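# Move all closet items onto the desk

## Task

Remove every object from the closet and set each one down on the desk so it stays there on its own, not propped or held by the robot; the robot must end upright, neither tipped over nor leaning.

## Robot and tools

ROBOT. TidyBot++: a wheeled base 0.54 m long, 0.50 m wide, 0.38 m tall on four powered casters, carrying one seven-joint arm with a two-finger gripper. The shoulder sits 0.12 m ahead of the base centre, 0.68 m off the floor. Cameras: base_camera on the base, wrist_camera looking along the hand. Arm segments: upper arm 0.42 m, forearm 0.31 m, hand 0.31 m (wrist to the hand point). At start the arm is folded, hand down, reaching up to 0.08 m beyond the base front with the elbow as high as 1.15 m. A downward-pointing hand reaches at most about 0.94 m above the floor, and only near the base.

FRAMES. Base frame: origin on the floor below the base centre, x forward, y left, z up. hand_pose is reported in it: the point between the finger pads, its z axis running out along the fingers, its y axis along the closing direction. The odometry frame is the base frame as it was when the scene began; base_odometry heading is positive to the left, range -3.142 to 3.142. base_tilt is in degrees, positive when leaning forward or right. Odometry only counts wheel turns, so slip reads as travel and drift builds over many moves.

execute_actions. Argument actions: a list holding one action or none (none just reports state and images). An action may contain:
- base: exactly one relative move, measured from the base position in the latest state report. translate_m: metres, forward positive, -2 to 2. strafe_m: metres, left positive, -2 to 2. rotate_rad: radians, counter-clockwise from above positive, -6.3 to 6.3.
- joints: absolute targets for the single arm, keyed by name, radians: joint_1_rad (any angle; positive turns the arm clockwise from above, opposite to rotate_rad), joint_2_rad shoulder -2.249 to 2.249, joint_3_rad (any angle), joint_4_rad elbow -2.579 to 2.579, joint_5_rad (any angle), joint_6_rad wrist -2.099 to 2.099, joint_7_rad (any angle; hand down, positive is counter-clockwise from above, at 1.57 the fingers open left/right). gripper_pos is unitless, 0 fully open to 1 fully closed; pad gap is roughly 85 x (1 - gripper_pos) mm. Any-angle joints take the short way, so turn far in steps below half a turn. Tolerances for done: 0.039 for joints 1-4, 0.056 for 5-7, 0.03 for the gripper.
- speeds: optional per-action caps: translate_m and strafe_m 0.05 to 0.5 m/s, rotate_rad 0.1 to 1.57 rad/s (the maxima are the defaults). A base move needing over 8.667 s is refused; no action runs past 15 s.
cameras: list of "base_camera", "wrist_camera" or "all"; omitted, null or ["all"] gives every camera, [] gives none. Unknown keys, unknown cameras or out-of-range numbers reject the call and nothing moves. A part left out of an action may keep driving toward its earlier target.

ARM GEOMETRY. With joint_1_rad 0, joint_3_rad 3.14, joint_5_rad 0 (near the start pose) the arm stays in the vertical plane of the base x axis. Tilt from vertical, forward positive: upper arm = joint_2_rad, forearm = joint_2_rad - joint_4_rad, hand = that minus joint_6_rad. Forward reach from the shoulder is the sum of length x sin(tilt); height above it is the sum of length x cos(tilt). Joints move up to 1.39 rad/s (1.22 for joints 5-7).

OTHER TOOLS. wait: seconds, 0 to 10; commands nothing and returns state and images. zoom_image: camera (base_camera or wrist_camera) and region [x0, y0, x1, y1] in pixels from the top-left, no bigger than 504 x 504, taken from that camera's latest full image. read_manual: optional section "licences"; only returns licence text. finished_scene: scene, the integer number of the current scene; ends it for good and reports success, so call it only once objects rest on the desk unaided.

RESULT LINES. pictures names the cameras in image order. base_status and joint_status: done (reached; for the base, wheels turned the full amount even if slipping), off_target (stopped short and may still push), contact_stop or time_out (target dropped, holding in place), not_followed (a self-collision check withheld the arm targets; joint command not followed plus a cause line; the gripper still acts and the withheld targets may be retried later). on_its_own lists motion you did not command. motor_effort is percent of maximum, positive toward higher values, bracketed peak from the last action; readings carry bias and noise. A blocked base can show done while stopped short. ARM HIT means the arm struck the base or itself. Motor temperatures lists the arm joints in joint_positions order; MOTOR HOT appears from 60 C, and at 75 C an OVER-TEMPERATURE FAULT lets the arm sink, with limit_stop_at_motor_heat on affected keys (resend the target). A torque fault (sensor limits 104.5 N m for joints 1-4, 51.3 for 5-7; warnings at 56.7 and 29.4) freezes the arm and gripper for 10 s and skips the rest of that call. If any call reports a stop, later motion calls in the same reply are skipped.

CAUTIONS. Friction leaves joints slightly off; to correct, send last command + (wanted - read). Do not do this while holding a load by sending the read angle; held weight makes the arm sag. Fingers sent near the floor may strike it. Nothing prevents the arm hitting the base. The robot can topple if the arm snags above about 0.8 m while the base drives, or if a raised hand is pushed or pulled sideways; retract the arm or back off to recover. Avoid driving the arm into furniture, dropping or slamming objects and pressing hard. Holding loads heats motors even while idle, so do not linger gripping something. Objects may occasionally get nudged by outside disturbances.

Each tool is called as name(argument=value, ...) on one line, values as JSON.

## Session

execute_actions(actions=[])

Scene clock: 0.00 s.
Motor temperatures (°C, as the motors report them): [34 29 26 31 35 38 44]
base_odometry: x=+0.000 y=+0.000 heading=+0.000 (m, m, rad; odometry frame)
base_tilt: forward=-0.1 right=+0.7 (deg)
base_status: not commanded
joint_positions: joint_1_rad=+0.022 joint_2_rad=-0.364 joint_3_rad=+3.183 joint_4_rad=-2.487 joint_5_rad=+0.043 joint_6_rad=-0.905 joint_7_rad=+1.597 gripper_pos=+0.000
joint_status: not commanded
motor_effort: joint_1_rad=+0 joint_2_rad=+0 joint_3_rad=+1 joint_4_rad=+9 joint_5_rad=-1 joint_6_rad=-1 joint_7_rad=+0 (%)
hand_pose: x=+0.2719 y=-0.0172 z=+0.6010 quat_wxyz=(+0.013, +0.998, -0.005, +0.056) (m; base frame)
pictures: base_camera, wrist_camera
Images, in order (width x height): base_camera 644x364, wrist_camera 644x476.

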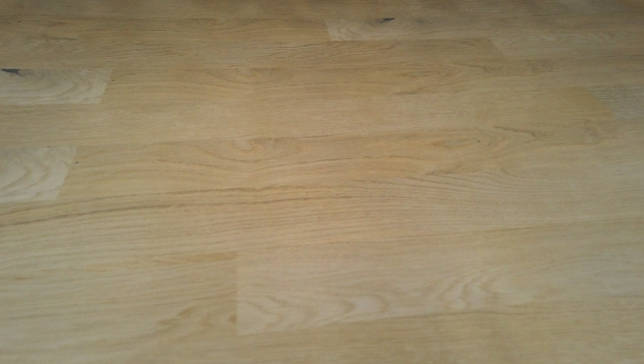

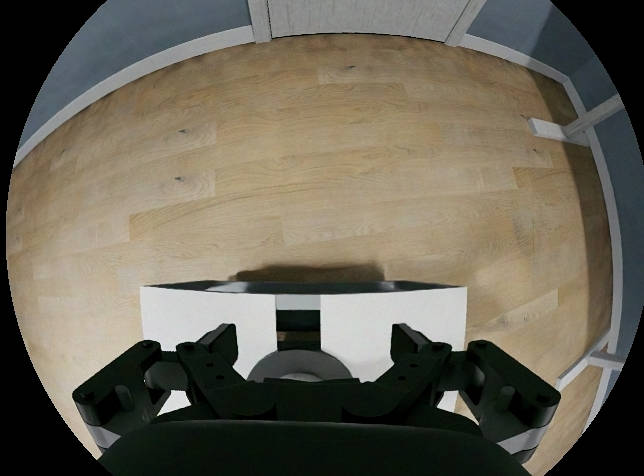

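Fisheye. Point the hand forward to look.

execute_actions(actions=[{"joints":{"joint_6_rad":0.55}}], cameras=["wrist_camera"])

execute_actions(actions=[{"base":{"rotate_rad":-1.57}}], cameras=["wrist_camera"])

execute_actions(actions=[{"base":{"rotate_rad":-1.57}}], cameras=["wrist_camera"])

execute_actions(actions=[{"base":{"rotate_rad":-1.57}}], cameras=["wrist_camera"])

Scene clock: 7.27 s.
Motor temperatures (°C, as the motors report them): [34 29 26 31 35 38 44]
base_odometry: x=+0.000 y=+0.000 heading=+0.000 (m, m, rad; odometry frame)
base_tilt: forward=-0.1 right=+0.7 (deg)
base_status: not commanded
joint_positions: joint_1_rad=+0.022 joint_2_rad=-0.364 joint_3_rad=+3.183 joint_4_rad=-2.487 joint_5_rad=+0.043 joint_6_rad=+0.531 joint_7_rad=+1.597 gripper_pos=+0.000
joint_status: all done
motor_effort: joint_1_rad=+1(1) joint_2_rad=-7(5) joint_3_rad=+1(1) joint_4_rad=+17(17) joint_5_rad=-1(1) joint_6_rad=+9(9) joint_7_rad=+0(1) (%)
hand_pose: x=+0.5479 y=-0.0213 z=+0.9036 quat_wxyz=(+0.030, +0.715, +0.003, +0.699) (m; base frame)
pictures: wrist_camera
Images, in order (width x height): wrist_camera 644x476.

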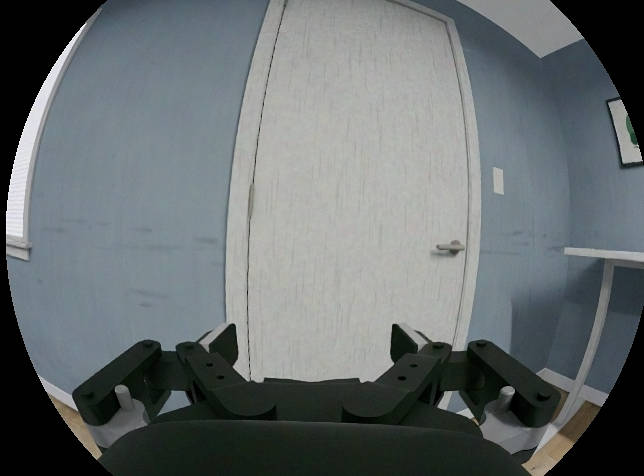

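Scene clock: 9.57 s.
Motor temperatures (°C, as the motors report them): [34 29 26 31 35 38 44]
base_odometry: x=+0.000 y=+0.000 heading=-1.570 (m, m, rad; odometry frame)
base_tilt: forward=-0.1 right=+0.6 (deg)
base_status: done
joint_positions: joint_1_rad=+0.022 joint_2_rad=-0.364 joint_3_rad=+3.183 joint_4_rad=-2.487 joint_5_rad=+0.043 joint_6_rad=+0.531 joint_7_rad=+1.597 gripper_pos=+0.000
joint_status: not commanded
motor_effort: joint_1_rad=+0(0) joint_2_rad=-7(8) joint_3_rad=+1(2) joint_4_rad=+17(17) joint_5_rad=-1(2) joint_6_rad=+9(9) joint_7_rad=+0(0) (%)
hand_pose: x=+0.5479 y=-0.0213 z=+0.9036 quat_wxyz=(+0.030, +0.715, +0.003, +0.699) (m; base frame)
pictures: wrist_camera
Images, in order (width x height): wrist_camera 644x476.

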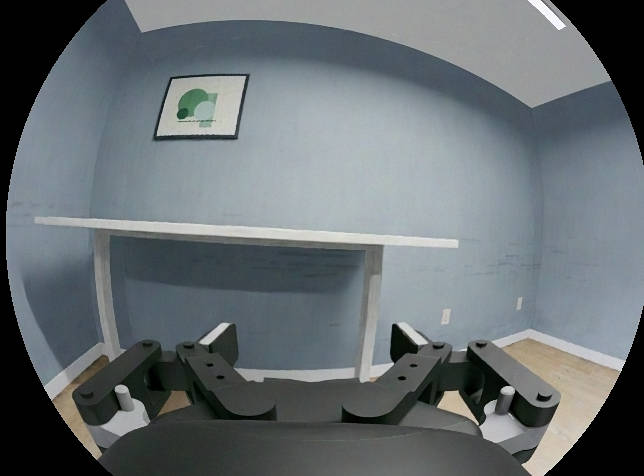

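Scene clock: 11.87 s.
Motor temperatures (°C, as the motors report them): [34 29 26 31 35 38 44]
base_odometry: x=+0.000 y=+0.000 heading=-3.140 (m, m, rad; odometry frame)
base_tilt: forward=-0.2 right=+0.6 (deg)
base_status: done
joint_positions: joint_1_rad=+0.022 joint_2_rad=-0.364 joint_3_rad=+3.184 joint_4_rad=-2.487 joint_5_rad=+0.043 joint_6_rad=+0.531 joint_7_rad=+1.597 gripper_pos=+0.000
joint_status: not commanded
motor_effort: joint_1_rad=+0(2) joint_2_rad=-7(7) joint_3_rad=+1(2) joint_4_rad=+17(17) joint_5_rad=-1(2) joint_6_rad=+9(9) joint_7_rad=+0(0) (%)
hand_pose: x=+0.5479 y=-0.0214 z=+0.9036 quat_wxyz=(+0.030, +0.715, +0.003, +0.699) (m; base frame)
pictures: wrist_camera
Images, in order (width x height): wrist_camera 644x476.

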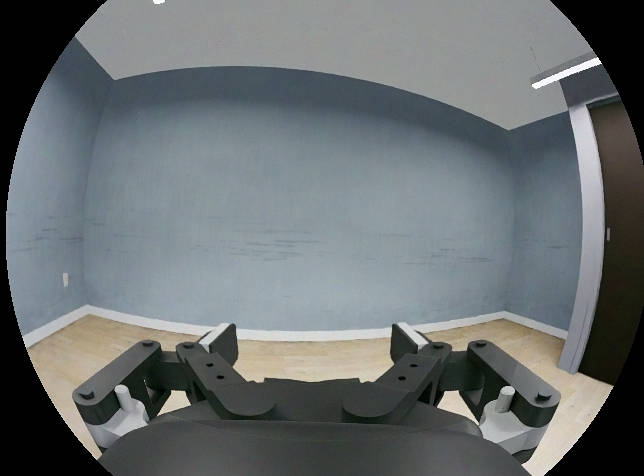

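Scene clock: 14.17 s.
Motor temperatures (°C, as the motors report them): [34 29 26 31 35 38 44]
base_odometry: x=+0.000 y=+0.000 heading=+1.574 (m, m, rad; odometry frame)
base_tilt: forward=-0.1 right=+0.7 (deg)
base_status: done
joint_positions: joint_1_rad=+0.022 joint_2_rad=-0.364 joint_3_rad=+3.184 joint_4_rad=-2.487 joint_5_rad=+0.043 joint_6_rad=+0.531 joint_7_rad=+1.597 gripper_pos=+0.000
joint_status: not commanded
motor_effort: joint_1_rad=+0(2) joint_2_rad=-6(8) joint_3_rad=+1(2) joint_4_rad=+17(17) joint_5_rad=-1(1) joint_6_rad=+9(9) joint_7_rad=+0(0) (%)
hand_pose: x=+0.5479 y=-0.0215 z=+0.9036 quat_wxyz=(+0.030, +0.715, +0.003, +0.699) (m; base frame)
pictures: wrist_camera
Images, in order (width x height): wrist_camera 644x476.

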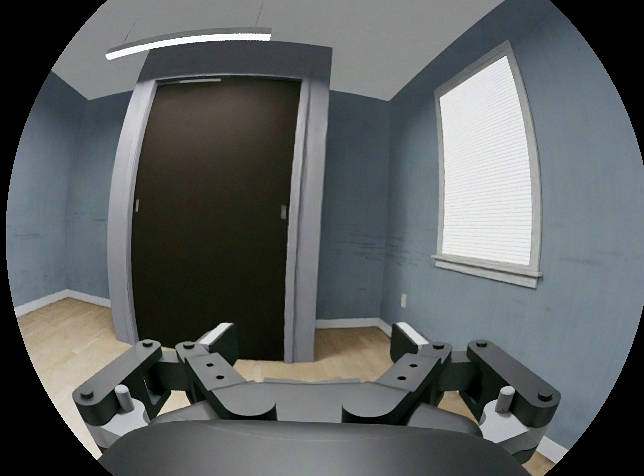

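execute_actions(actions=[{"base":{"translate_m":0.6}}], cameras=[])

execute_actions(actions=[{"base":{"strafe_m":0.25}}])

Scene clock: 23.13 s.
Motor temperatures (°C, as the motors report them): [34 29 26 31 35 38 44]
base_odometry: x=-0.001 y=+0.600 heading=+1.573 (m, m, rad; odometry frame)
base_tilt: forward=-0.1 right=+0.7 (deg)
base_status: done
joint_positions: joint_1_rad=+0.022 joint_2_rad=-0.364 joint_3_rad=+3.184 joint_4_rad=-2.487 joint_5_rad=+0.043 joint_6_rad=+0.531 joint_7_rad=+1.597 gripper_pos=+0.000
joint_status: not commanded
motor_effort: joint_1_rad=+1(0) joint_2_rad=-7(10) joint_3_rad=+1(1) joint_4_rad=+17(18) joint_5_rad=-1(1) joint_6_rad=+9(9) joint_7_rad=+1(1) (%)
hand_pose: x=+0.5479 y=-0.0215 z=+0.9036 quat_wxyz=(+0.030, +0.715, +0.003, +0.699) (m; base frame)
pictures: none
No camera images: the call's "cameras" was empty. Leave "cameras" out to get every camera's image.

Scene clock: 24.90 s.
Motor temperatures (°C, as the motors report them): [34 29 26 31 35 38 44]
base_odometry: x=-0.251 y=+0.600 heading=+1.573 (m, m, rad; odometry frame)
base_tilt: forward=-0.1 right=+0.6 (deg)
base_status: done
joint_positions: joint_1_rad=+0.022 joint_2_rad=-0.364 joint_3_rad=+3.184 joint_4_rad=-2.487 joint_5_rad=+0.043 joint_6_rad=+0.531 joint_7_rad=+1.597 gripper_pos=+0.000
joint_status: not commanded
motor_effort: joint_1_rad=+0(0) joint_2_rad=-7(6) joint_3_rad=+1(2) joint_4_rad=+17(17) joint_5_rad=-1(2) joint_6_rad=+9(9) joint_7_rad=+0(1) (%)
hand_pose: x=+0.5479 y=-0.0214 z=+0.9036 quat_wxyz=(+0.030, +0.715, +0.003, +0.699) (m; base frame)
pictures: base_camera, wrist_camera
Images, in order (width x height): base_camera 644x364, wrist_camera 644x476.

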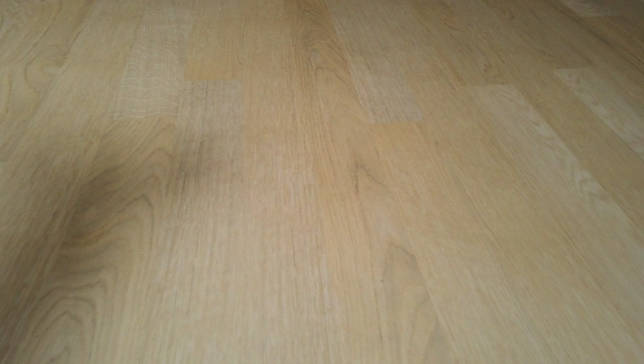

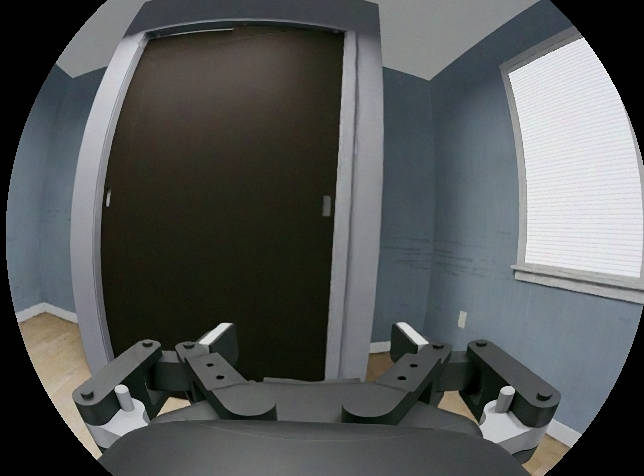

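execute_actions(actions=[{"base":{"translate_m":0.5}}])

Scene clock: 32.50 s.
Motor temperatures (°C, as the motors report them): [34 29 26 31 35 38 44]
base_odometry: x=-0.252 y=+1.100 heading=+1.574 (m, m, rad; odometry frame)
base_tilt: forward=-0.1 right=+0.7 (deg)
base_status: done
joint_positions: joint_1_rad=+0.022 joint_2_rad=-0.364 joint_3_rad=+3.184 joint_4_rad=-2.487 joint_5_rad=+0.043 joint_6_rad=+0.531 joint_7_rad=+1.597 gripper_pos=+0.000
joint_status: not commanded
motor_effort: joint_1_rad=+0(1) joint_2_rad=-6(11) joint_3_rad=+1(1) joint_4_rad=+17(18) joint_5_rad=-1(1) joint_6_rad=+9(10) joint_7_rad=+0(0) (%)
hand_pose: x=+0.5480 y=-0.0214 z=+0.9034 quat_wxyz=(+0.030, +0.715, +0.003, +0.699) (m; base frame)
pictures: base_camera, wrist_camera
Images, in order (width x height): base_camera 644x364, wrist_camera 644x476.

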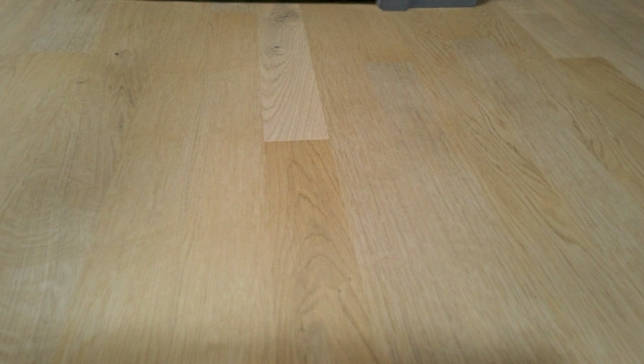

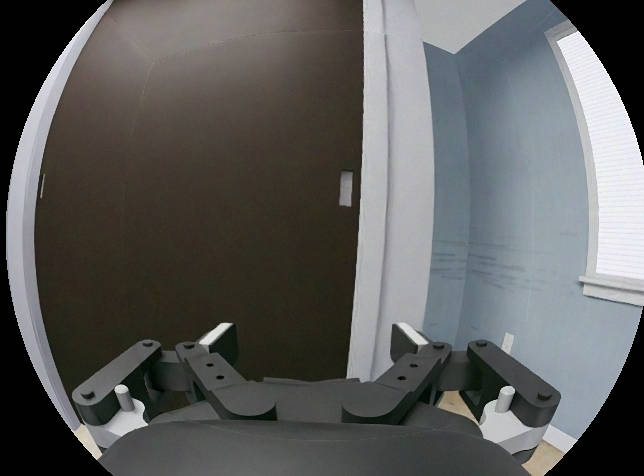

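execute_actions(actions=[{"base":{"strafe_m":-0.13},"joints":{"joint_1_rad":0,"joint_2_rad":-0.2,"joint_3_rad":3.14,"joint_4_rad":-1.87,"joint_5_rad":0,"joint_6_rad":0.10,"joint_7_rad":1.57,"gripper_pos":1}}], cameras=[])

execute_actions(actions=[{"base":{"translate_m":0.2}}])

Scene clock: 52.63 s.
Motor temperatures (°C, as the motors report them): [34 29 26 31 35 38 44]
base_odometry: x=-0.122 y=+1.100 heading=+1.574 (m, m, rad; odometry frame)
base_tilt: forward=-0.1 right=+0.7 (deg)
base_status: done
joint_positions: joint_1_rad=+0.018 joint_2_rad=-0.228 joint_3_rad=+3.156 joint_4_rad=-1.887 joint_5_rad=+0.030 joint_6_rad=+0.141 joint_7_rad=+1.597 gripper_pos=+0.999
joint_status: all done
motor_effort: joint_1_rad=+0(0) joint_2_rad=-15(16) joint_3_rad=+1(1) joint_4_rad=+19(20) joint_5_rad=-1(2) joint_6_rad=+9(9) joint_7_rad=+1(1) (%)
hand_pose: x=+0.6478 y=-0.0157 z=+1.0807 quat_wxyz=(+0.029, +0.688, +0.009, +0.725) (m; base frame)
pictures: none
No camera images: the call's "cameras" was empty. Leave "cameras" out to get every camera's image.

Scene clock: 54.27 s.
Motor temperatures (°C, as the motors report them): [34 29 26 31 35 38 44]
base_odometry: x=-0.123 y=+1.301 heading=+1.574 (m, m, rad; odometry frame)
base_tilt: forward=-0.2 right=+0.7 (deg)
base_status: done
joint_positions: joint_1_rad=+0.018 joint_2_rad=-0.210 joint_3_rad=+3.156 joint_4_rad=-1.885 joint_5_rad=+0.030 joint_6_rad=+0.138 joint_7_rad=+1.597 gripper_pos=+0.999
joint_status: not commanded
motor_effort: joint_1_rad=-1(0) joint_2_rad=-15(18) joint_3_rad=+1(1) joint_4_rad=+19(20) joint_5_rad=-1(1) joint_6_rad=+9(9) joint_7_rad=+0(0) (%)
hand_pose: x=+0.6549 y=-0.0156 z=+1.0713 quat_wxyz=(+0.029, +0.695, +0.009, +0.718) (m; base frame)
pictures: base_camera, wrist_camera
Images, in order (width x height): base_camera 644x364, wrist_camera 644x476.

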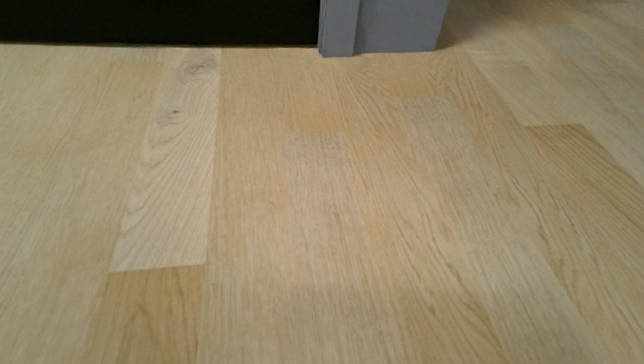

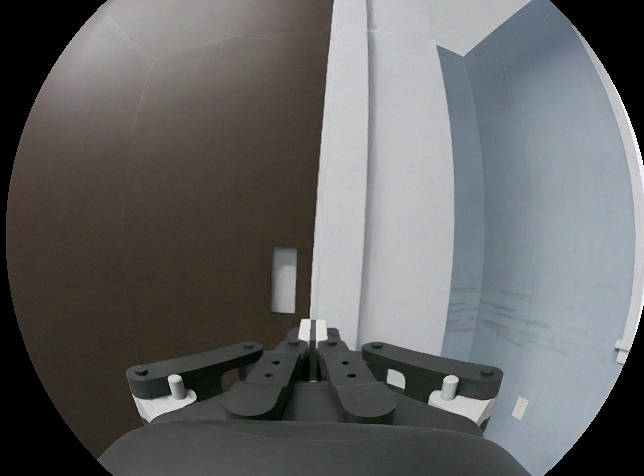

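execute_actions(actions=[{"base":{"strafe_m":0.04}}], cameras=[])

execute_actions(actions=[{"base":{"translate_m":0.11},"speeds":{"translate_m":0.15}}], cameras=["wrist_camera"])

Scene clock: 62.27 s.
Motor temperatures (°C, as the motors report them): [34 29 26 31 35 38 44]
base_odometry: x=-0.163 y=+1.301 heading=+1.574 (m, m, rad; odometry frame)
base_tilt: forward=-0.1 right=+0.6 (deg)
base_status: done
joint_positions: joint_1_rad=+0.012 joint_2_rad=-0.210 joint_3_rad=+3.147 joint_4_rad=-1.885 joint_5_rad=+0.030 joint_6_rad=+0.138 joint_7_rad=+1.597 gripper_pos=+0.999
joint_status: not commanded
motor_effort: joint_1_rad=+0(0) joint_2_rad=-15(16) joint_3_rad=+0(2) joint_4_rad=+19(19) joint_5_rad=-1(1) joint_6_rad=+9(9) joint_7_rad=+0(0) (%)
hand_pose: x=+0.6549 y=-0.0068 z=+1.0713 quat_wxyz=(+0.024, +0.695, +0.015, +0.719) (m; base frame)
pictures: none
No camera images: the call's "cameras" was empty. Leave "cameras" out to get every camera's image.

Scene clock: 63.67 s.
Motor temperatures (°C, as the motors report them): [34 29 26 31 35 38 44]
base_odometry: x=-0.163 y=+1.411 heading=+1.574 (m, m, rad; odometry frame)
base_tilt: forward=-0.1 right=+0.7 (deg)
base_status: done
joint_positions: joint_1_rad=+0.012 joint_2_rad=-0.208 joint_3_rad=+3.147 joint_4_rad=-1.884 joint_5_rad=+0.030 joint_6_rad=+0.137 joint_7_rad=+1.597 gripper_pos=+0.999
joint_status: not commanded
motor_effort: joint_1_rad=+0(0) joint_2_rad=-15(18) joint_3_rad=+1(1) joint_4_rad=+19(20) joint_5_rad=-1(1) joint_6_rad=+9(10) joint_7_rad=+0(1) (%)
hand_pose: x=+0.6557 y=-0.0068 z=+1.0703 quat_wxyz=(+0.024, +0.696, +0.015, +0.718) (m; base frame)
pictures: wrist_camera
Images, in order (width x height): wrist_camera 644x476.

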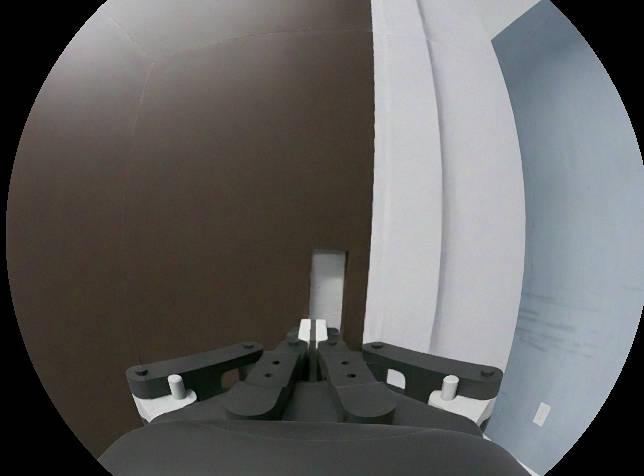

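execute_actions(actions=[{"base":{"strafe_m":-0.02}}], cameras=[])

execute_actions(actions=[{"base":{"translate_m":0.04},"speeds":{"translate_m":0.08}}], cameras=["wrist_camera"])

Scene clock: 69.47 s.
Motor temperatures (°C, as the motors report them): [34 29 26 31 35 38 44]
base_odometry: x=-0.143 y=+1.411 heading=+1.574 (m, m, rad; odometry frame)
base_tilt: forward=-0.1 right=+0.7 (deg)
base_status: done
joint_positions: joint_1_rad=+0.011 joint_2_rad=-0.208 joint_3_rad=+3.146 joint_4_rad=-1.884 joint_5_rad=+0.029 joint_6_rad=+0.137 joint_7_rad=+1.597 gripper_pos=+0.999
joint_status: not commanded
motor_effort: joint_1_rad=+0(1) joint_2_rad=-15(18) joint_3_rad=+1(2) joint_4_rad=+19(20) joint_5_rad=-1(1) joint_6_rad=+9(9) joint_7_rad=+0(0) (%)
hand_pose: x=+0.6557 y=-0.0061 z=+1.0703 quat_wxyz=(+0.024, +0.696, +0.015, +0.718) (m; base frame)
pictures: none
No camera images: the call's "cameras" was empty. Leave "cameras" out to get every camera's image.

Scene clock: 70.50 s.
Motor temperatures (°C, as the motors report them): [34 29 26 31 35 38 44]
base_odometry: x=-0.143 y=+1.451 heading=+1.574 (m, m, rad; odometry frame)
base_tilt: forward=-0.1 right=+0.7 (deg)
base_status: done
joint_positions: joint_1_rad=+0.011 joint_2_rad=-0.207 joint_3_rad=+3.146 joint_4_rad=-1.884 joint_5_rad=+0.029 joint_6_rad=+0.137 joint_7_rad=+1.597 gripper_pos=+0.999
joint_status: not commanded
motor_effort: joint_1_rad=+0(1) joint_2_rad=-15(18) joint_3_rad=+1(2) joint_4_rad=+19(20) joint_5_rad=-1(1) joint_6_rad=+9(10) joint_7_rad=+1(0) (%)
hand_pose: x=+0.6561 y=-0.0061 z=+1.0699 quat_wxyz=(+0.024, +0.696, +0.015, +0.717) (m; base frame)
pictures: wrist_camera
Images, in order (width x height): wrist_camera 644x476.

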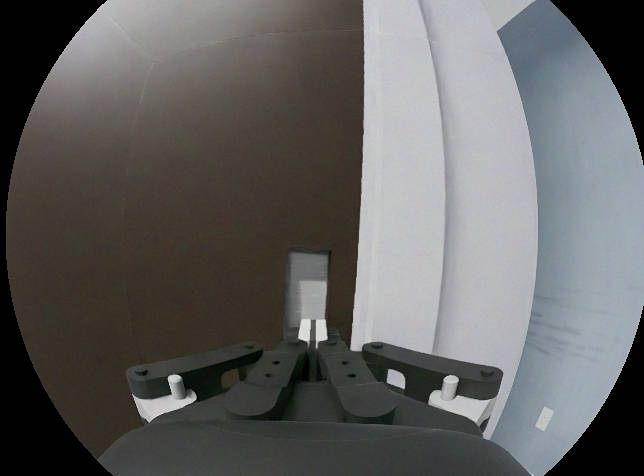

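execute_actions(actions=[{"base":{"translate_m":0.025},"speeds":{"translate_m":0.05}}], cameras=["wrist_camera"])

execute_actions(actions=[{"base":{"strafe_m":0.08},"speeds":{"strafe_m":0.06}}], cameras=["wrist_camera"])

Scene clock: 75.50 s.
Motor temperatures (°C, as the motors report them): [34 29 26 31 35 38 44]
base_odometry: x=-0.143 y=+1.476 heading=+1.574 (m, m, rad; odometry frame)
base_tilt: forward=-0.1 right=+0.6 (deg)
base_status: done
joint_positions: joint_1_rad=+0.011 joint_2_rad=-0.207 joint_3_rad=+3.146 joint_4_rad=-1.884 joint_5_rad=+0.029 joint_6_rad=+0.137 joint_7_rad=+1.597 gripper_pos=+0.999
joint_status: not commanded
motor_effort: joint_1_rad=+0(1) joint_2_rad=-15(19) joint_3_rad=+0(1) joint_4_rad=+19(20) joint_5_rad=-1(1) joint_6_rad=+9(9) joint_7_rad=+0(1) (%)
hand_pose: x=+0.6563 y=-0.0061 z=+1.0696 quat_wxyz=(+0.024, +0.696, +0.015, +0.717) (m; base frame)
pictures: wrist_camera
Images, in order (width x height): wrist_camera 644x476.

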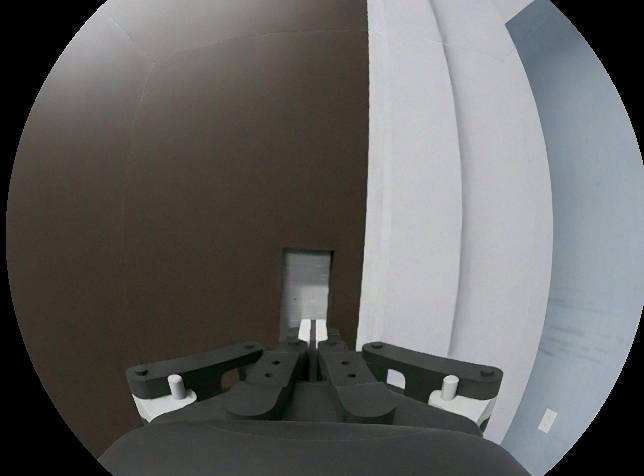

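Scene clock: 77.33 s.
Motor temperatures (°C, as the motors report them): [34 29 26 31 35 38 44]
base_odometry: x=-0.223 y=+1.476 heading=+1.573 (m, m, rad; odometry frame)
base_tilt: forward=-0.1 right=+0.7 (deg)
base_status: done
joint_positions: joint_1_rad=+0.011 joint_2_rad=-0.207 joint_3_rad=+3.146 joint_4_rad=-1.884 joint_5_rad=+0.029 joint_6_rad=+0.137 joint_7_rad=+1.597 gripper_pos=+0.999
joint_status: not commanded
motor_effort: joint_1_rad=+0(1) joint_2_rad=-15(16) joint_3_rad=+1(2) joint_4_rad=+19(19) joint_5_rad=-1(1) joint_6_rad=+9(9) joint_7_rad=+0(0) (%)
hand_pose: x=+0.6563 y=-0.0057 z=+1.0696 quat_wxyz=(+0.024, +0.696, +0.015, +0.717) (m; base frame)
pictures: wrist_camera
Images, in order (width x height): wrist_camera 644x476.

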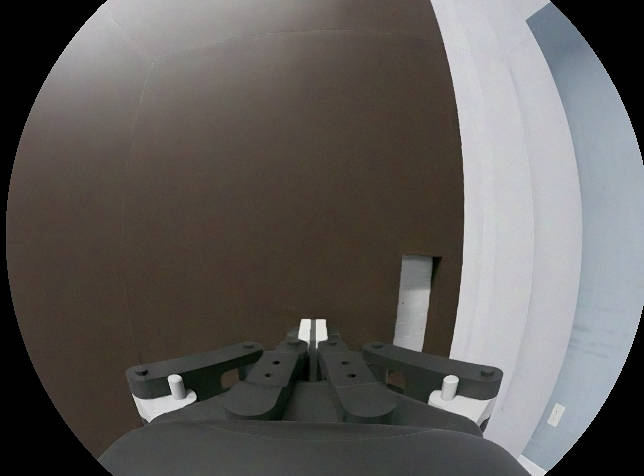

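execute_actions(actions=[{"base":{"strafe_m":-0.077},"speeds":{"strafe_m":0.1}}], cameras=[])

execute_actions(actions=[{"base":{"translate_m":0.03},"speeds":{"translate_m":0.05}}], cameras=["wrist_camera"])

execute_actions(actions=[{"base":{"strafe_m":0.08},"speeds":{"strafe_m":0.06}}], cameras=["wrist_camera"])

Scene clock: 88.27 s.
Motor temperatures (°C, as the motors report them): [34 29 26 32 35 38 44]
base_odometry: x=-0.146 y=+1.476 heading=+1.574 (m, m, rad; odometry frame)
base_tilt: forward=-0.1 right=+0.7 (deg)
base_status: done
joint_positions: joint_1_rad=+0.010 joint_2_rad=-0.207 joint_3_rad=+3.144 joint_4_rad=-1.884 joint_5_rad=+0.029 joint_6_rad=+0.137 joint_7_rad=+1.597 gripper_pos=+0.999
joint_status: not commanded
motor_effort: joint_1_rad=+0(3) joint_2_rad=-16(17) joint_3_rad=+0(3) joint_4_rad=+19(20) joint_5_rad=-1(1) joint_6_rad=+9(9) joint_7_rad=+1(0) (%)
hand_pose: x=+0.6563 y=-0.0046 z=+1.0696 quat_wxyz=(+0.023, +0.696, +0.016, +0.717) (m; base frame)
pictures: none
No camera images: the call's "cameras" was empty. Leave "cameras" out to get every camera's image.

Scene clock: 89.33 s.
Motor temperatures (°C, as the motors report them): [34 29 26 32 35 38 44]
base_odometry: x=-0.147 y=+1.507 heading=+1.574 (m, m, rad; odometry frame)
base_tilt: forward=-0.1 right=+0.6 (deg)
base_status: done
joint_positions: joint_1_rad=+0.010 joint_2_rad=-0.206 joint_3_rad=+3.144 joint_4_rad=-1.884 joint_5_rad=+0.029 joint_6_rad=+0.137 joint_7_rad=+1.597 gripper_pos=+0.999
joint_status: not commanded
motor_effort: joint_1_rad=+0(0) joint_2_rad=-15(19) joint_3_rad=+1(1) joint_4_rad=+19(20) joint_5_rad=-1(1) joint_6_rad=+9(9) joint_7_rad=+0(1) (%)
hand_pose: x=+0.6565 y=-0.0046 z=+1.0694 quat_wxyz=(+0.023, +0.696, +0.016, +0.717) (m; base frame)
pictures: wrist_camera
Images, in order (width x height): wrist_camera 644x476.

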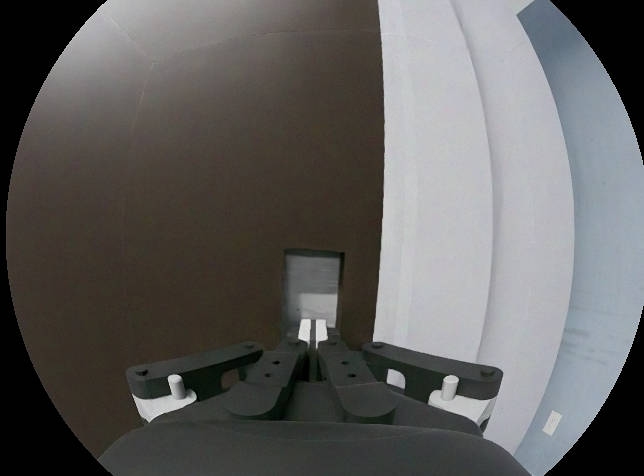

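Scene clock: 91.17 s.
Motor temperatures (°C, as the motors report them): [34 29 26 32 35 38 44]
base_odometry: x=-0.227 y=+1.507 heading=+1.574 (m, m, rad; odometry frame)
base_tilt: forward=-0.1 right=+0.6 (deg)
base_status: done
joint_positions: joint_1_rad=+0.013 joint_2_rad=-0.219 joint_3_rad=+3.152 joint_4_rad=-1.884 joint_5_rad=+0.026 joint_6_rad=+0.114 joint_7_rad=+1.597 gripper_pos=+0.999
joint_status: not commanded
motor_effort: joint_1_rad=-3(6) joint_2_rad=-6(16) joint_3_rad=-2(5) joint_4_rad=+24(25) joint_5_rad=-1(0) joint_6_rad=+13(13) joint_7_rad=+0(1) (%)
hand_pose: x=+0.6516 y=-0.0110 z=+1.0694 quat_wxyz=(+0.025, +0.700, +0.010, +0.714) (m; base frame)
pictures: wrist_camera
Images, in order (width x height): wrist_camera 644x476.

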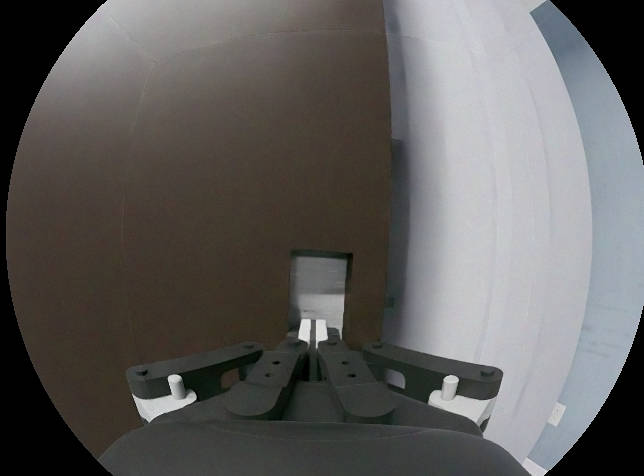

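execute_actions(actions=[{"base":{"translate_m":-0.008}}], cameras=[])

execute_actions(actions=[{"base":{"strafe_m":0.15},"speeds":{"strafe_m":0.08}}], cameras=["wrist_camera"])

Scene clock: 96.87 s.
Motor temperatures (°C, as the motors report them): [34 29 26 32 35 38 44]
base_odometry: x=-0.227 y=+1.499 heading=+1.573 (m, m, rad; odometry frame)
base_tilt: forward=-0.1 right=+0.6 (deg)
base_status: done
joint_positions: joint_1_rad=+0.011 joint_2_rad=-0.206 joint_3_rad=+3.150 joint_4_rad=-1.873 joint_5_rad=+0.026 joint_6_rad=+0.114 joint_7_rad=+1.597 gripper_pos=+0.999
joint_status: not commanded
motor_effort: joint_1_rad=-2(3) joint_2_rad=-15(18) joint_3_rad=-1(2) joint_4_rad=+20(24) joint_5_rad=-1(1) joint_6_rad=+9(12) joint_7_rad=+1(0) (%)
hand_pose: x=+0.6571 y=-0.0089 z=+1.0689 quat_wxyz=(+0.024, +0.701, +0.012, +0.713) (m; base frame)
pictures: none
No camera images: the call's "cameras" was empty. Leave "cameras" out to get every camera's image.

Scene clock: 99.27 s.
Motor temperatures (°C, as the motors report them): [34 29 26 32 35 38 44]
base_odometry: x=-0.377 y=+1.498 heading=+1.573 (m, m, rad; odometry frame)
base_tilt: forward=-0.1 right=+0.7 (deg)
base_status: done
joint_positions: joint_1_rad=+0.026 joint_2_rad=-0.243 joint_3_rad=+3.166 joint_4_rad=-1.896 joint_5_rad=+0.025 joint_6_rad=+0.096 joint_7_rad=+1.597 gripper_pos=+0.999
joint_status: not commanded
motor_effort: joint_1_rad=-5(9) joint_2_rad=-1(16) joint_3_rad=-4(8) joint_4_rad=+27(27) joint_5_rad=-1(0) joint_6_rad=+16(16) joint_7_rad=+0(1) (%)
hand_pose: x=+0.6419 y=-0.0262 z=+1.0688 quat_wxyz=(+0.033, +0.702, -0.001, +0.711) (m; base frame)
pictures: wrist_camera
Images, in order (width x height): wrist_camera 644x476.

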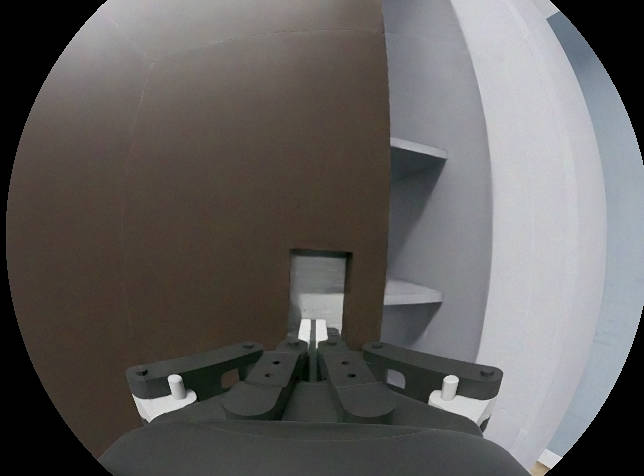

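execute_actions(actions=[{"base":{"translate_m":-0.018}}], cameras=[])

execute_actions(actions=[{"base":{"strafe_m":0.15},"speeds":{"strafe_m":0.08}}], cameras=[])

execute_actions(actions=[{"base":{"translate_m":-0.018}}], cameras=[])

execute_actions(actions=[{"base":{"strafe_m":0.15},"speeds":{"strafe_m":0.08}}], cameras=["wrist_camera"])

Scene clock: 110.27 s.
Motor temperatures (°C, as the motors report them): [34 29 26 32 35 38 44]
base_odometry: x=-0.377 y=+1.480 heading=+1.573 (m, m, rad; odometry frame)
base_tilt: forward=+0.0 right=+0.7 (deg)
base_status: done
joint_positions: joint_1_rad=+0.022 joint_2_rad=-0.211 joint_3_rad=+3.161 joint_4_rad=-1.870 joint_5_rad=+0.025 joint_6_rad=+0.096 joint_7_rad=+1.597 gripper_pos=+0.999
joint_status: not commanded
motor_effort: joint_1_rad=-1(4) joint_2_rad=-14(16) joint_3_rad=-1(4) joint_4_rad=+19(27) joint_5_rad=-1(1) joint_6_rad=+9(15) joint_7_rad=+0(1) (%)
hand_pose: x=+0.6551 y=-0.0219 z=+1.0679 quat_wxyz=(+0.031, +0.704, +0.003, +0.709) (m; base frame)
pictures: none
No camera images: the call's "cameras" was empty. Leave "cameras" out to get every camera's image.

Scene clock: 112.67 s.
Motor temperatures (°C, as the motors report them): [34 29 26 32 35 38 44]
base_odometry: x=-0.527 y=+1.479 heading=+1.573 (m, m, rad; odometry frame)
base_tilt: forward=-0.1 right=+0.7 (deg)
base_status: done
joint_positions: joint_1_rad=+0.030 joint_2_rad=-0.247 joint_3_rad=+3.169 joint_4_rad=-1.899 joint_5_rad=+0.025 joint_6_rad=+0.093 joint_7_rad=+1.597 gripper_pos=+0.999
joint_status: not commanded
motor_effort: joint_1_rad=-7(9) joint_2_rad=+0(15) joint_3_rad=-5(8) joint_4_rad=+28(28) joint_5_rad=-1(0) joint_6_rad=+16(16) joint_7_rad=+0(0) (%)
hand_pose: x=+0.6402 y=-0.0302 z=+1.0676 quat_wxyz=(+0.035, +0.703, -0.004, +0.710) (m; base frame)
pictures: none
No camera images: the call's "cameras" was empty. Leave "cameras" out to get every camera's image.

Scene clock: 113.40 s.
Motor temperatures (°C, as the motors report them): [34 29 26 32 35 38 44]
base_odometry: x=-0.527 y=+1.461 heading=+1.573 (m, m, rad; odometry frame)
base_tilt: forward=-0.1 right=+0.6 (deg)
base_status: done
joint_positions: joint_1_rad=+0.025 joint_2_rad=-0.213 joint_3_rad=+3.164 joint_4_rad=-1.873 joint_5_rad=+0.025 joint_6_rad=+0.093 joint_7_rad=+1.597 gripper_pos=+0.999
joint_status: not commanded
motor_effort: joint_1_rad=-1(6) joint_2_rad=-15(16) joint_3_rad=-1(5) joint_4_rad=+19(27) joint_5_rad=-1(1) joint_6_rad=+9(15) joint_7_rad=+0(0) (%)
hand_pose: x=+0.6540 y=-0.0246 z=+1.0667 quat_wxyz=(+0.032, +0.706, +0.001, +0.708) (m; base frame)
pictures: none
No camera images: the call's "cameras" was empty. Leave "cameras" out to get every camera's image.

Scene clock: 115.80 s.
Motor temperatures (°C, as the motors report them): [34 29 26 32 35 38 44]
base_odometry: x=-0.677 y=+1.461 heading=+1.573 (m, m, rad; odometry frame)
base_tilt: forward=-0.1 right=+0.7 (deg)
base_status: done
joint_positions: joint_1_rad=+0.036 joint_2_rad=-0.251 joint_3_rad=+3.176 joint_4_rad=-1.903 joint_5_rad=+0.025 joint_6_rad=+0.089 joint_7_rad=+1.597 gripper_pos=+0.999
joint_status: not commanded
motor_effort: joint_1_rad=-8(11) joint_2_rad=+1(15) joint_3_rad=-6(10) joint_4_rad=+28(29) joint_5_rad=-1(0) joint_6_rad=+17(17) joint_7_rad=+0(0) (%)
hand_pose: x=+0.6383 y=-0.0376 z=+1.0664 quat_wxyz=(+0.039, +0.704, -0.009, +0.709) (m; base frame)
pictures: wrist_camera
Images, in order (width x height): wrist_camera 644x476.

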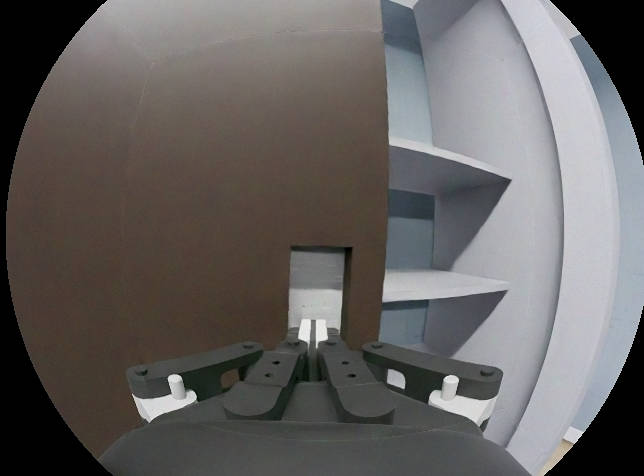

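execute_actions(actions=[{"base":{"translate_m":-0.02}}], cameras=[])

execute_actions(actions=[{"base":{"strafe_m":0.12},"speeds":{"strafe_m":0.07}}], cameras=["wrist_camera"])

Scene clock: 121.13 s.
Motor temperatures (°C, as the motors report them): [34 29 26 32 35 38 44]
base_odometry: x=-0.677 y=+1.441 heading=+1.573 (m, m, rad; odometry frame)
base_tilt: forward=-0.1 right=+0.7 (deg)
base_status: done
joint_positions: joint_1_rad=+0.023 joint_2_rad=-0.215 joint_3_rad=+3.162 joint_4_rad=-1.874 joint_5_rad=+0.025 joint_6_rad=+0.089 joint_7_rad=+1.597 gripper_pos=+0.999
joint_status: not commanded
motor_effort: joint_1_rad=-1(6) joint_2_rad=-15(17) joint_3_rad=+0(6) joint_4_rad=+19(28) joint_5_rad=-1(0) joint_6_rad=+9(16) joint_7_rad=+0(0) (%)
hand_pose: x=+0.6536 y=-0.0226 z=+1.0654 quat_wxyz=(+0.031, +0.707, +0.002, +0.707) (m; base frame)
pictures: none
No camera images: the call's "cameras" was empty. Leave "cameras" out to get every camera's image.

Scene clock: 123.40 s.
Motor temperatures (°C, as the motors report them): [34 29 26 32 35 38 44]
base_odometry: x=-0.797 y=+1.440 heading=+1.573 (m, m, rad; odometry frame)
base_tilt: forward=-0.1 right=+0.7 (deg)
base_status: done
joint_positions: joint_1_rad=+0.096 joint_2_rad=-0.213 joint_3_rad=+3.247 joint_4_rad=-1.873 joint_5_rad=+0.016 joint_6_rad=+0.089 joint_7_rad=+1.597 gripper_pos=+0.999
joint_status: not commanded
motor_effort: joint_1_rad=-19(23) joint_2_rad=-13(18) joint_3_rad=-20(22) joint_4_rad=+20(24) joint_5_rad=+1(1) joint_6_rad=+10(13) joint_7_rad=+0(1) (%)
hand_pose: x=+0.6442 y=-0.1127 z=+1.0647 quat_wxyz=(+0.077, +0.705, -0.063, +0.702) (m; base frame)
pictures: wrist_camera
Images, in order (width x height): wrist_camera 644x476.

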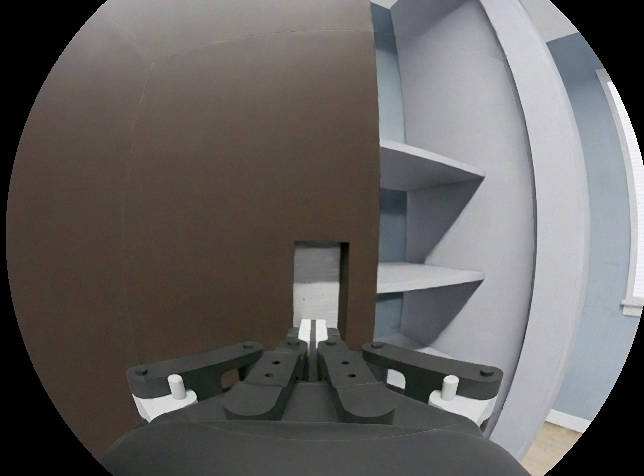

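execute_actions(actions=[{"base":{"strafe_m":-0.09},"speeds":{"strafe_m":0.1}}], cameras=[])

execute_actions(actions=[{"base":{"translate_m":-0.3}}], cameras=[])

execute_actions(actions=[{"base":{"rotate_rad":0.12}}], cameras=[])

execute_actions(actions=[{"base":{"strafe_m":-0.42},"joints":{"gripper_pos":0}}])

Scene clock: 131.73 s.
Motor temperatures (°C, as the motors report them): [34 29 26 32 35 38 44]
base_odometry: x=-0.707 y=+1.441 heading=+1.573 (m, m, rad; odometry frame)
base_tilt: forward=-0.1 right=+0.6 (deg)
base_status: done
joint_positions: joint_1_rad=+0.028 joint_2_rad=-0.218 joint_3_rad=+3.167 joint_4_rad=-1.877 joint_5_rad=+0.016 joint_6_rad=+0.089 joint_7_rad=+1.597 gripper_pos=+0.999
joint_status: not commanded
motor_effort: joint_1_rad=-3(19) joint_2_rad=-15(15) joint_3_rad=-4(19) joint_4_rad=+19(23) joint_5_rad=-1(1) joint_6_rad=+9(13) joint_7_rad=+0(0) (%)
hand_pose: x=+0.6520 y=-0.0285 z=+1.0649 quat_wxyz=(+0.031, +0.707, -0.005, +0.706) (m; base frame)
pictures: none
No camera images: the call's "cameras" was empty. Leave "cameras" out to get every camera's image.

Scene clock: 133.63 s.
Motor temperatures (°C, as the motors report them): [34 29 26 32 35 38 44]
base_odometry: x=-0.706 y=+1.140 heading=+1.573 (m, m, rad; odometry frame)
base_tilt: forward=-0.1 right=+0.7 (deg)
base_status: done
joint_positions: joint_1_rad=+0.014 joint_2_rad=-0.214 joint_3_rad=+3.151 joint_4_rad=-1.877 joint_5_rad=+0.016 joint_6_rad=+0.089 joint_7_rad=+1.597 gripper_pos=+0.999
joint_status: not commanded
motor_effort: joint_1_rad=+0(4) joint_2_rad=-15(17) joint_3_rad=+0(4) joint_4_rad=+19(20) joint_5_rad=-1(1) joint_6_rad=+9(10) joint_7_rad=+0(0) (%)
hand_pose: x=+0.6540 y=-0.0110 z=+1.0626 quat_wxyz=(+0.022, +0.709, +0.007, +0.705) (m; base frame)
pictures: none
No camera images: the call's "cameras" was empty. Leave "cameras" out to get every camera's image.

Scene clock: 134.47 s.
Motor temperatures (°C, as the motors report them): [34 29 26 32 35 38 44]
base_odometry: x=-0.706 y=+1.140 heading=+1.693 (m, m, rad; odometry frame)
base_tilt: forward=-0.1 right=+0.7 (deg)
base_status: done
joint_positions: joint_1_rad=+0.006 joint_2_rad=-0.214 joint_3_rad=+3.141 joint_4_rad=-1.877 joint_5_rad=+0.016 joint_6_rad=+0.089 joint_7_rad=+1.597 gripper_pos=+0.999
joint_status: not commanded
motor_effort: joint_1_rad=-1(1) joint_2_rad=-15(15) joint_3_rad=+1(2) joint_4_rad=+19(19) joint_5_rad=-1(1) joint_6_rad=+9(9) joint_7_rad=+0(0) (%)
hand_pose: x=+0.6540 y=-0.0014 z=+1.0626 quat_wxyz=(+0.017, +0.708, +0.013, +0.705) (m; base frame)
pictures: none
No camera images: the call's "cameras" was empty. Leave "cameras" out to get every camera's image.

Scene clock: 136.67 s.
Motor temperatures (°C, as the motors report them): [34 29 26 32 35 38 44]
base_odometry: x=-0.290 y=+1.192 heading=+1.693 (m, m, rad; odometry frame)
base_tilt: forward=-0.1 right=+0.7 (deg)
base_status: done
joint_positions: joint_1_rad=+0.006 joint_2_rad=-0.214 joint_3_rad=+3.143 joint_4_rad=-1.877 joint_5_rad=+0.016 joint_6_rad=+0.089 joint_7_rad=+1.597 gripper_pos=+0.000
joint_status: all done
motor_effort: joint_1_rad=+0(2) joint_2_rad=-15(17) joint_3_rad=+0(3) joint_4_rad=+19(20) joint_5_rad=-1(1) joint_6_rad=+9(9) joint_7_rad=+0(0) (%)
hand_pose: x=+0.6541 y=-0.0020 z=+1.0626 quat_wxyz=(+0.017, +0.708, +0.013, +0.705) (m; base frame)
pictures: base_camera, wrist_camera
Images, in order (width x height): base_camera 644x364, wrist_camera 644x476.

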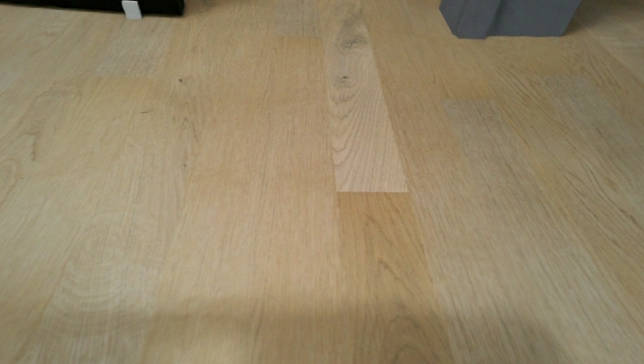

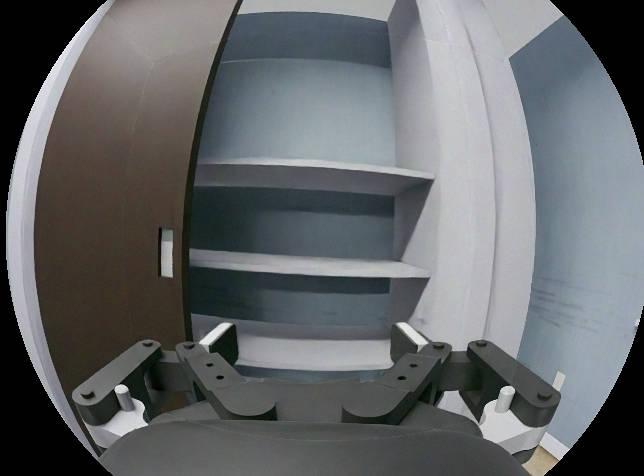

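execute_actions(actions=[{"joints":{"joint_6_rad":-0.6}}], cameras=["wrist_camera"])

Scene clock: 141.97 s.
Motor temperatures (°C, as the motors report them): [34 29 26 32 35 38 44]
base_odometry: x=-0.290 y=+1.192 heading=+1.693 (m, m, rad; odometry frame)
base_tilt: forward=-0.1 right=+0.7 (deg)
base_status: not commanded
joint_positions: joint_1_rad=+0.006 joint_2_rad=-0.214 joint_3_rad=+3.143 joint_4_rad=-1.874 joint_5_rad=+0.016 joint_6_rad=-0.581 joint_7_rad=+1.597 gripper_pos=+0.000
joint_status: all done
motor_effort: joint_1_rad=+0(0) joint_2_rad=-14(15) joint_3_rad=+1(1) joint_4_rad=+18(20) joint_5_rad=-1(1) joint_6_rad=+7(9) joint_7_rad=+0(0) (%)
hand_pose: x=+0.5868 y=-0.0047 z=+0.8715 quat_wxyz=(+0.014, +0.900, +0.013, +0.435) (m; base frame)
pictures: wrist_camera
Images, in order (width x height): wrist_camera 644x476.

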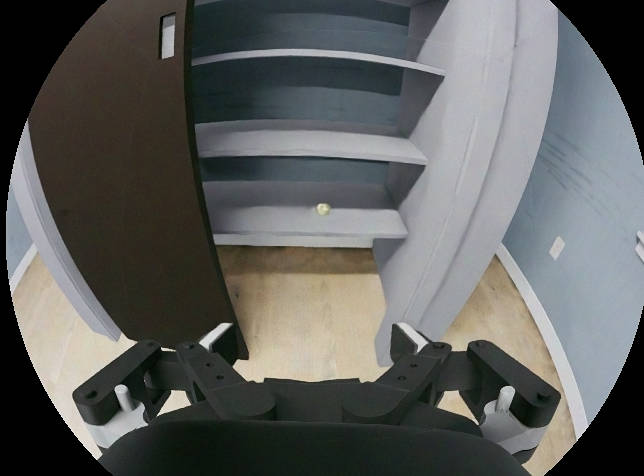

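execute_actions(actions=[{"joints":{"joint_2_rad":1.1,"joint_4_rad":-1.53,"joint_6_rad":0.56}}], cameras=["wrist_camera"])

Scene clock: 160.13 s.
Motor temperatures (°C, as the motors report them): [34 29 26 32 35 38 45]
base_odometry: x=-0.290 y=+1.192 heading=+1.693 (m, m, rad; odometry frame)
base_tilt: forward=+0.0 right=+0.7 (deg)
base_status: not commanded
joint_positions: joint_1_rad=+0.006 joint_2_rad=+1.082 joint_3_rad=+3.143 joint_4_rad=-1.550 joint_5_rad=+0.016 joint_6_rad=+0.519 joint_7_rad=+1.597 gripper_pos=+0.000
joint_status: all done
motor_effort: joint_1_rad=+0(0) joint_2_rad=-47(50) joint_3_rad=+0(1) joint_4_rad=+11(19) joint_5_rad=-1(1) joint_6_rad=+7(8) joint_7_rad=+0(0) (%)
hand_pose: x=+0.9105 y=-0.0015 z=+0.4440 quat_wxyz=(+0.008, +0.871, +0.017, +0.492) (m; base frame)
pictures: wrist_camera
Images, in order (width x height): wrist_camera 644x476.

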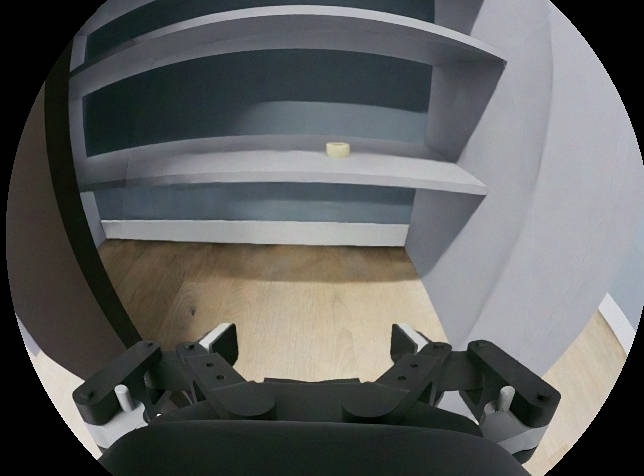

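execute_actions(actions=[{"base":{"translate_m":0.3},"joints":{"joint_6_rad":0.76}}], cameras=["wrist_camera"])

Scene clock: 169.57 s.
Motor temperatures (°C, as the motors report them): [34 29 26 32 35 38 45]
base_odometry: x=-0.326 y=+1.490 heading=+1.693 (m, m, rad; odometry frame)
base_tilt: forward=-0.1 right=+0.7 (deg)
base_status: done
joint_positions: joint_1_rad=+0.006 joint_2_rad=+1.088 joint_3_rad=+3.143 joint_4_rad=-1.539 joint_5_rad=+0.016 joint_6_rad=+0.735 joint_7_rad=+1.597 gripper_pos=+0.000
joint_status: all done
motor_effort: joint_1_rad=+0(0) joint_2_rad=-48(52) joint_3_rad=+0(1) joint_4_rad=+11(13) joint_5_rad=-1(1) joint_6_rad=+8(9) joint_7_rad=+1(1) (%)
hand_pose: x=+0.9419 y=-0.0007 z=+0.5057 quat_wxyz=(+0.009, +0.811, +0.016, +0.585) (m; base frame)
pictures: wrist_camera
Images, in order (width x height): wrist_camera 644x476.

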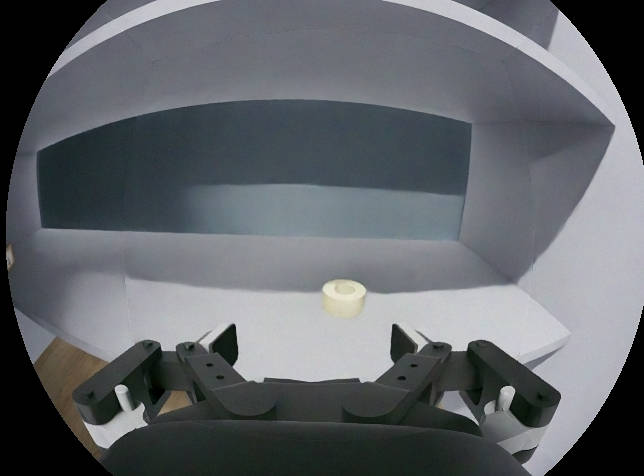

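execute_actions(actions=[{"base":{"strafe_m":-0.04}}], cameras=[])

execute_actions(actions=[{"base":{"translate_m":0.1}}], cameras=[])

execute_actions(actions=[{"joints":{"joint_6_rad":0.53}}], cameras=["wrist_camera"])

Scene clock: 180.73 s.
Motor temperatures (°C, as the motors report them): [34 30 26 32 35 38 45]
base_odometry: x=-0.286 y=+1.495 heading=+1.693 (m, m, rad; odometry frame)
base_tilt: forward=+0.0 right=+0.6 (deg)
base_status: done
joint_positions: joint_1_rad=+0.008 joint_2_rad=+1.088 joint_3_rad=+3.143 joint_4_rad=-1.539 joint_5_rad=+0.016 joint_6_rad=+0.735 joint_7_rad=+1.597 gripper_pos=+0.000
joint_status: not commanded
motor_effort: joint_1_rad=+0(4) joint_2_rad=-48(50) joint_3_rad=+0(2) joint_4_rad=+11(12) joint_5_rad=-1(0) joint_6_rad=+8(9) joint_7_rad=+0(0) (%)
hand_pose: x=+0.9419 y=-0.0021 z=+0.5057 quat_wxyz=(+0.010, +0.811, +0.016, +0.585) (m; base frame)
pictures: none
No camera images: the call's "cameras" was empty. Leave "cameras" out to get every camera's image.

Scene clock: 181.97 s.
Motor temperatures (°C, as the motors report them): [34 30 26 32 35 38 45]
base_odometry: x=-0.298 y=+1.594 heading=+1.693 (m, m, rad; odometry frame)
base_tilt: forward=-0.1 right=+0.7 (deg)
base_status: done
joint_positions: joint_1_rad=+0.008 joint_2_rad=+1.088 joint_3_rad=+3.143 joint_4_rad=-1.537 joint_5_rad=+0.016 joint_6_rad=+0.735 joint_7_rad=+1.597 gripper_pos=+0.000
joint_status: not commanded
motor_effort: joint_1_rad=-1(1) joint_2_rad=-49(52) joint_3_rad=+0(0) joint_4_rad=+11(13) joint_5_rad=-1(1) joint_6_rad=+8(10) joint_7_rad=+1(0) (%)
hand_pose: x=+0.9426 y=-0.0021 z=+0.5064 quat_wxyz=(+0.010, +0.810, +0.016, +0.586) (m; base frame)
pictures: none
No camera images: the call's "cameras" was empty. Leave "cameras" out to get every camera's image.

Scene clock: 182.73 s.
Motor temperatures (°C, as the motors report them): [34 30 26 32 35 38 45]
base_odometry: x=-0.298 y=+1.594 heading=+1.693 (m, m, rad; odometry frame)
base_tilt: forward=-0.1 right=+0.7 (deg)
base_status: not commanded
joint_positions: joint_1_rad=+0.008 joint_2_rad=+1.095 joint_3_rad=+3.143 joint_4_rad=-1.536 joint_5_rad=+0.016 joint_6_rad=+0.555 joint_7_rad=+1.597 gripper_pos=+0.000
joint_status: all done
motor_effort: joint_1_rad=+0(0) joint_2_rad=-48(50) joint_3_rad=+0(1) joint_4_rad=+11(12) joint_5_rad=-1(1) joint_6_rad=+8(9) joint_7_rad=+1(0) (%)
hand_pose: x=+0.9190 y=-0.0027 z=+0.4495 quat_wxyz=(+0.009, +0.861, +0.016, +0.508) (m; base frame)
pictures: wrist_camera
Images, in order (width x height): wrist_camera 644x476.

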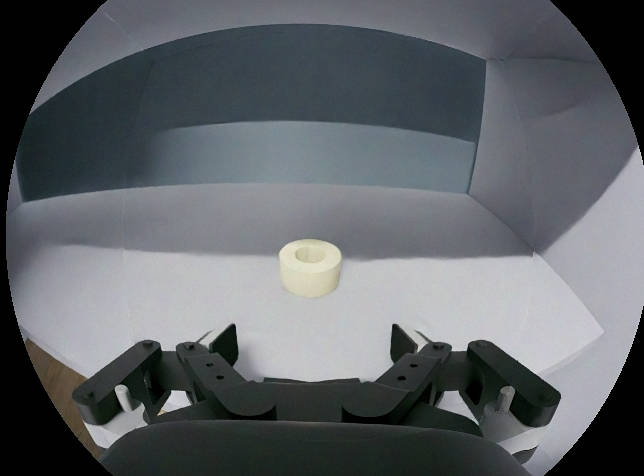

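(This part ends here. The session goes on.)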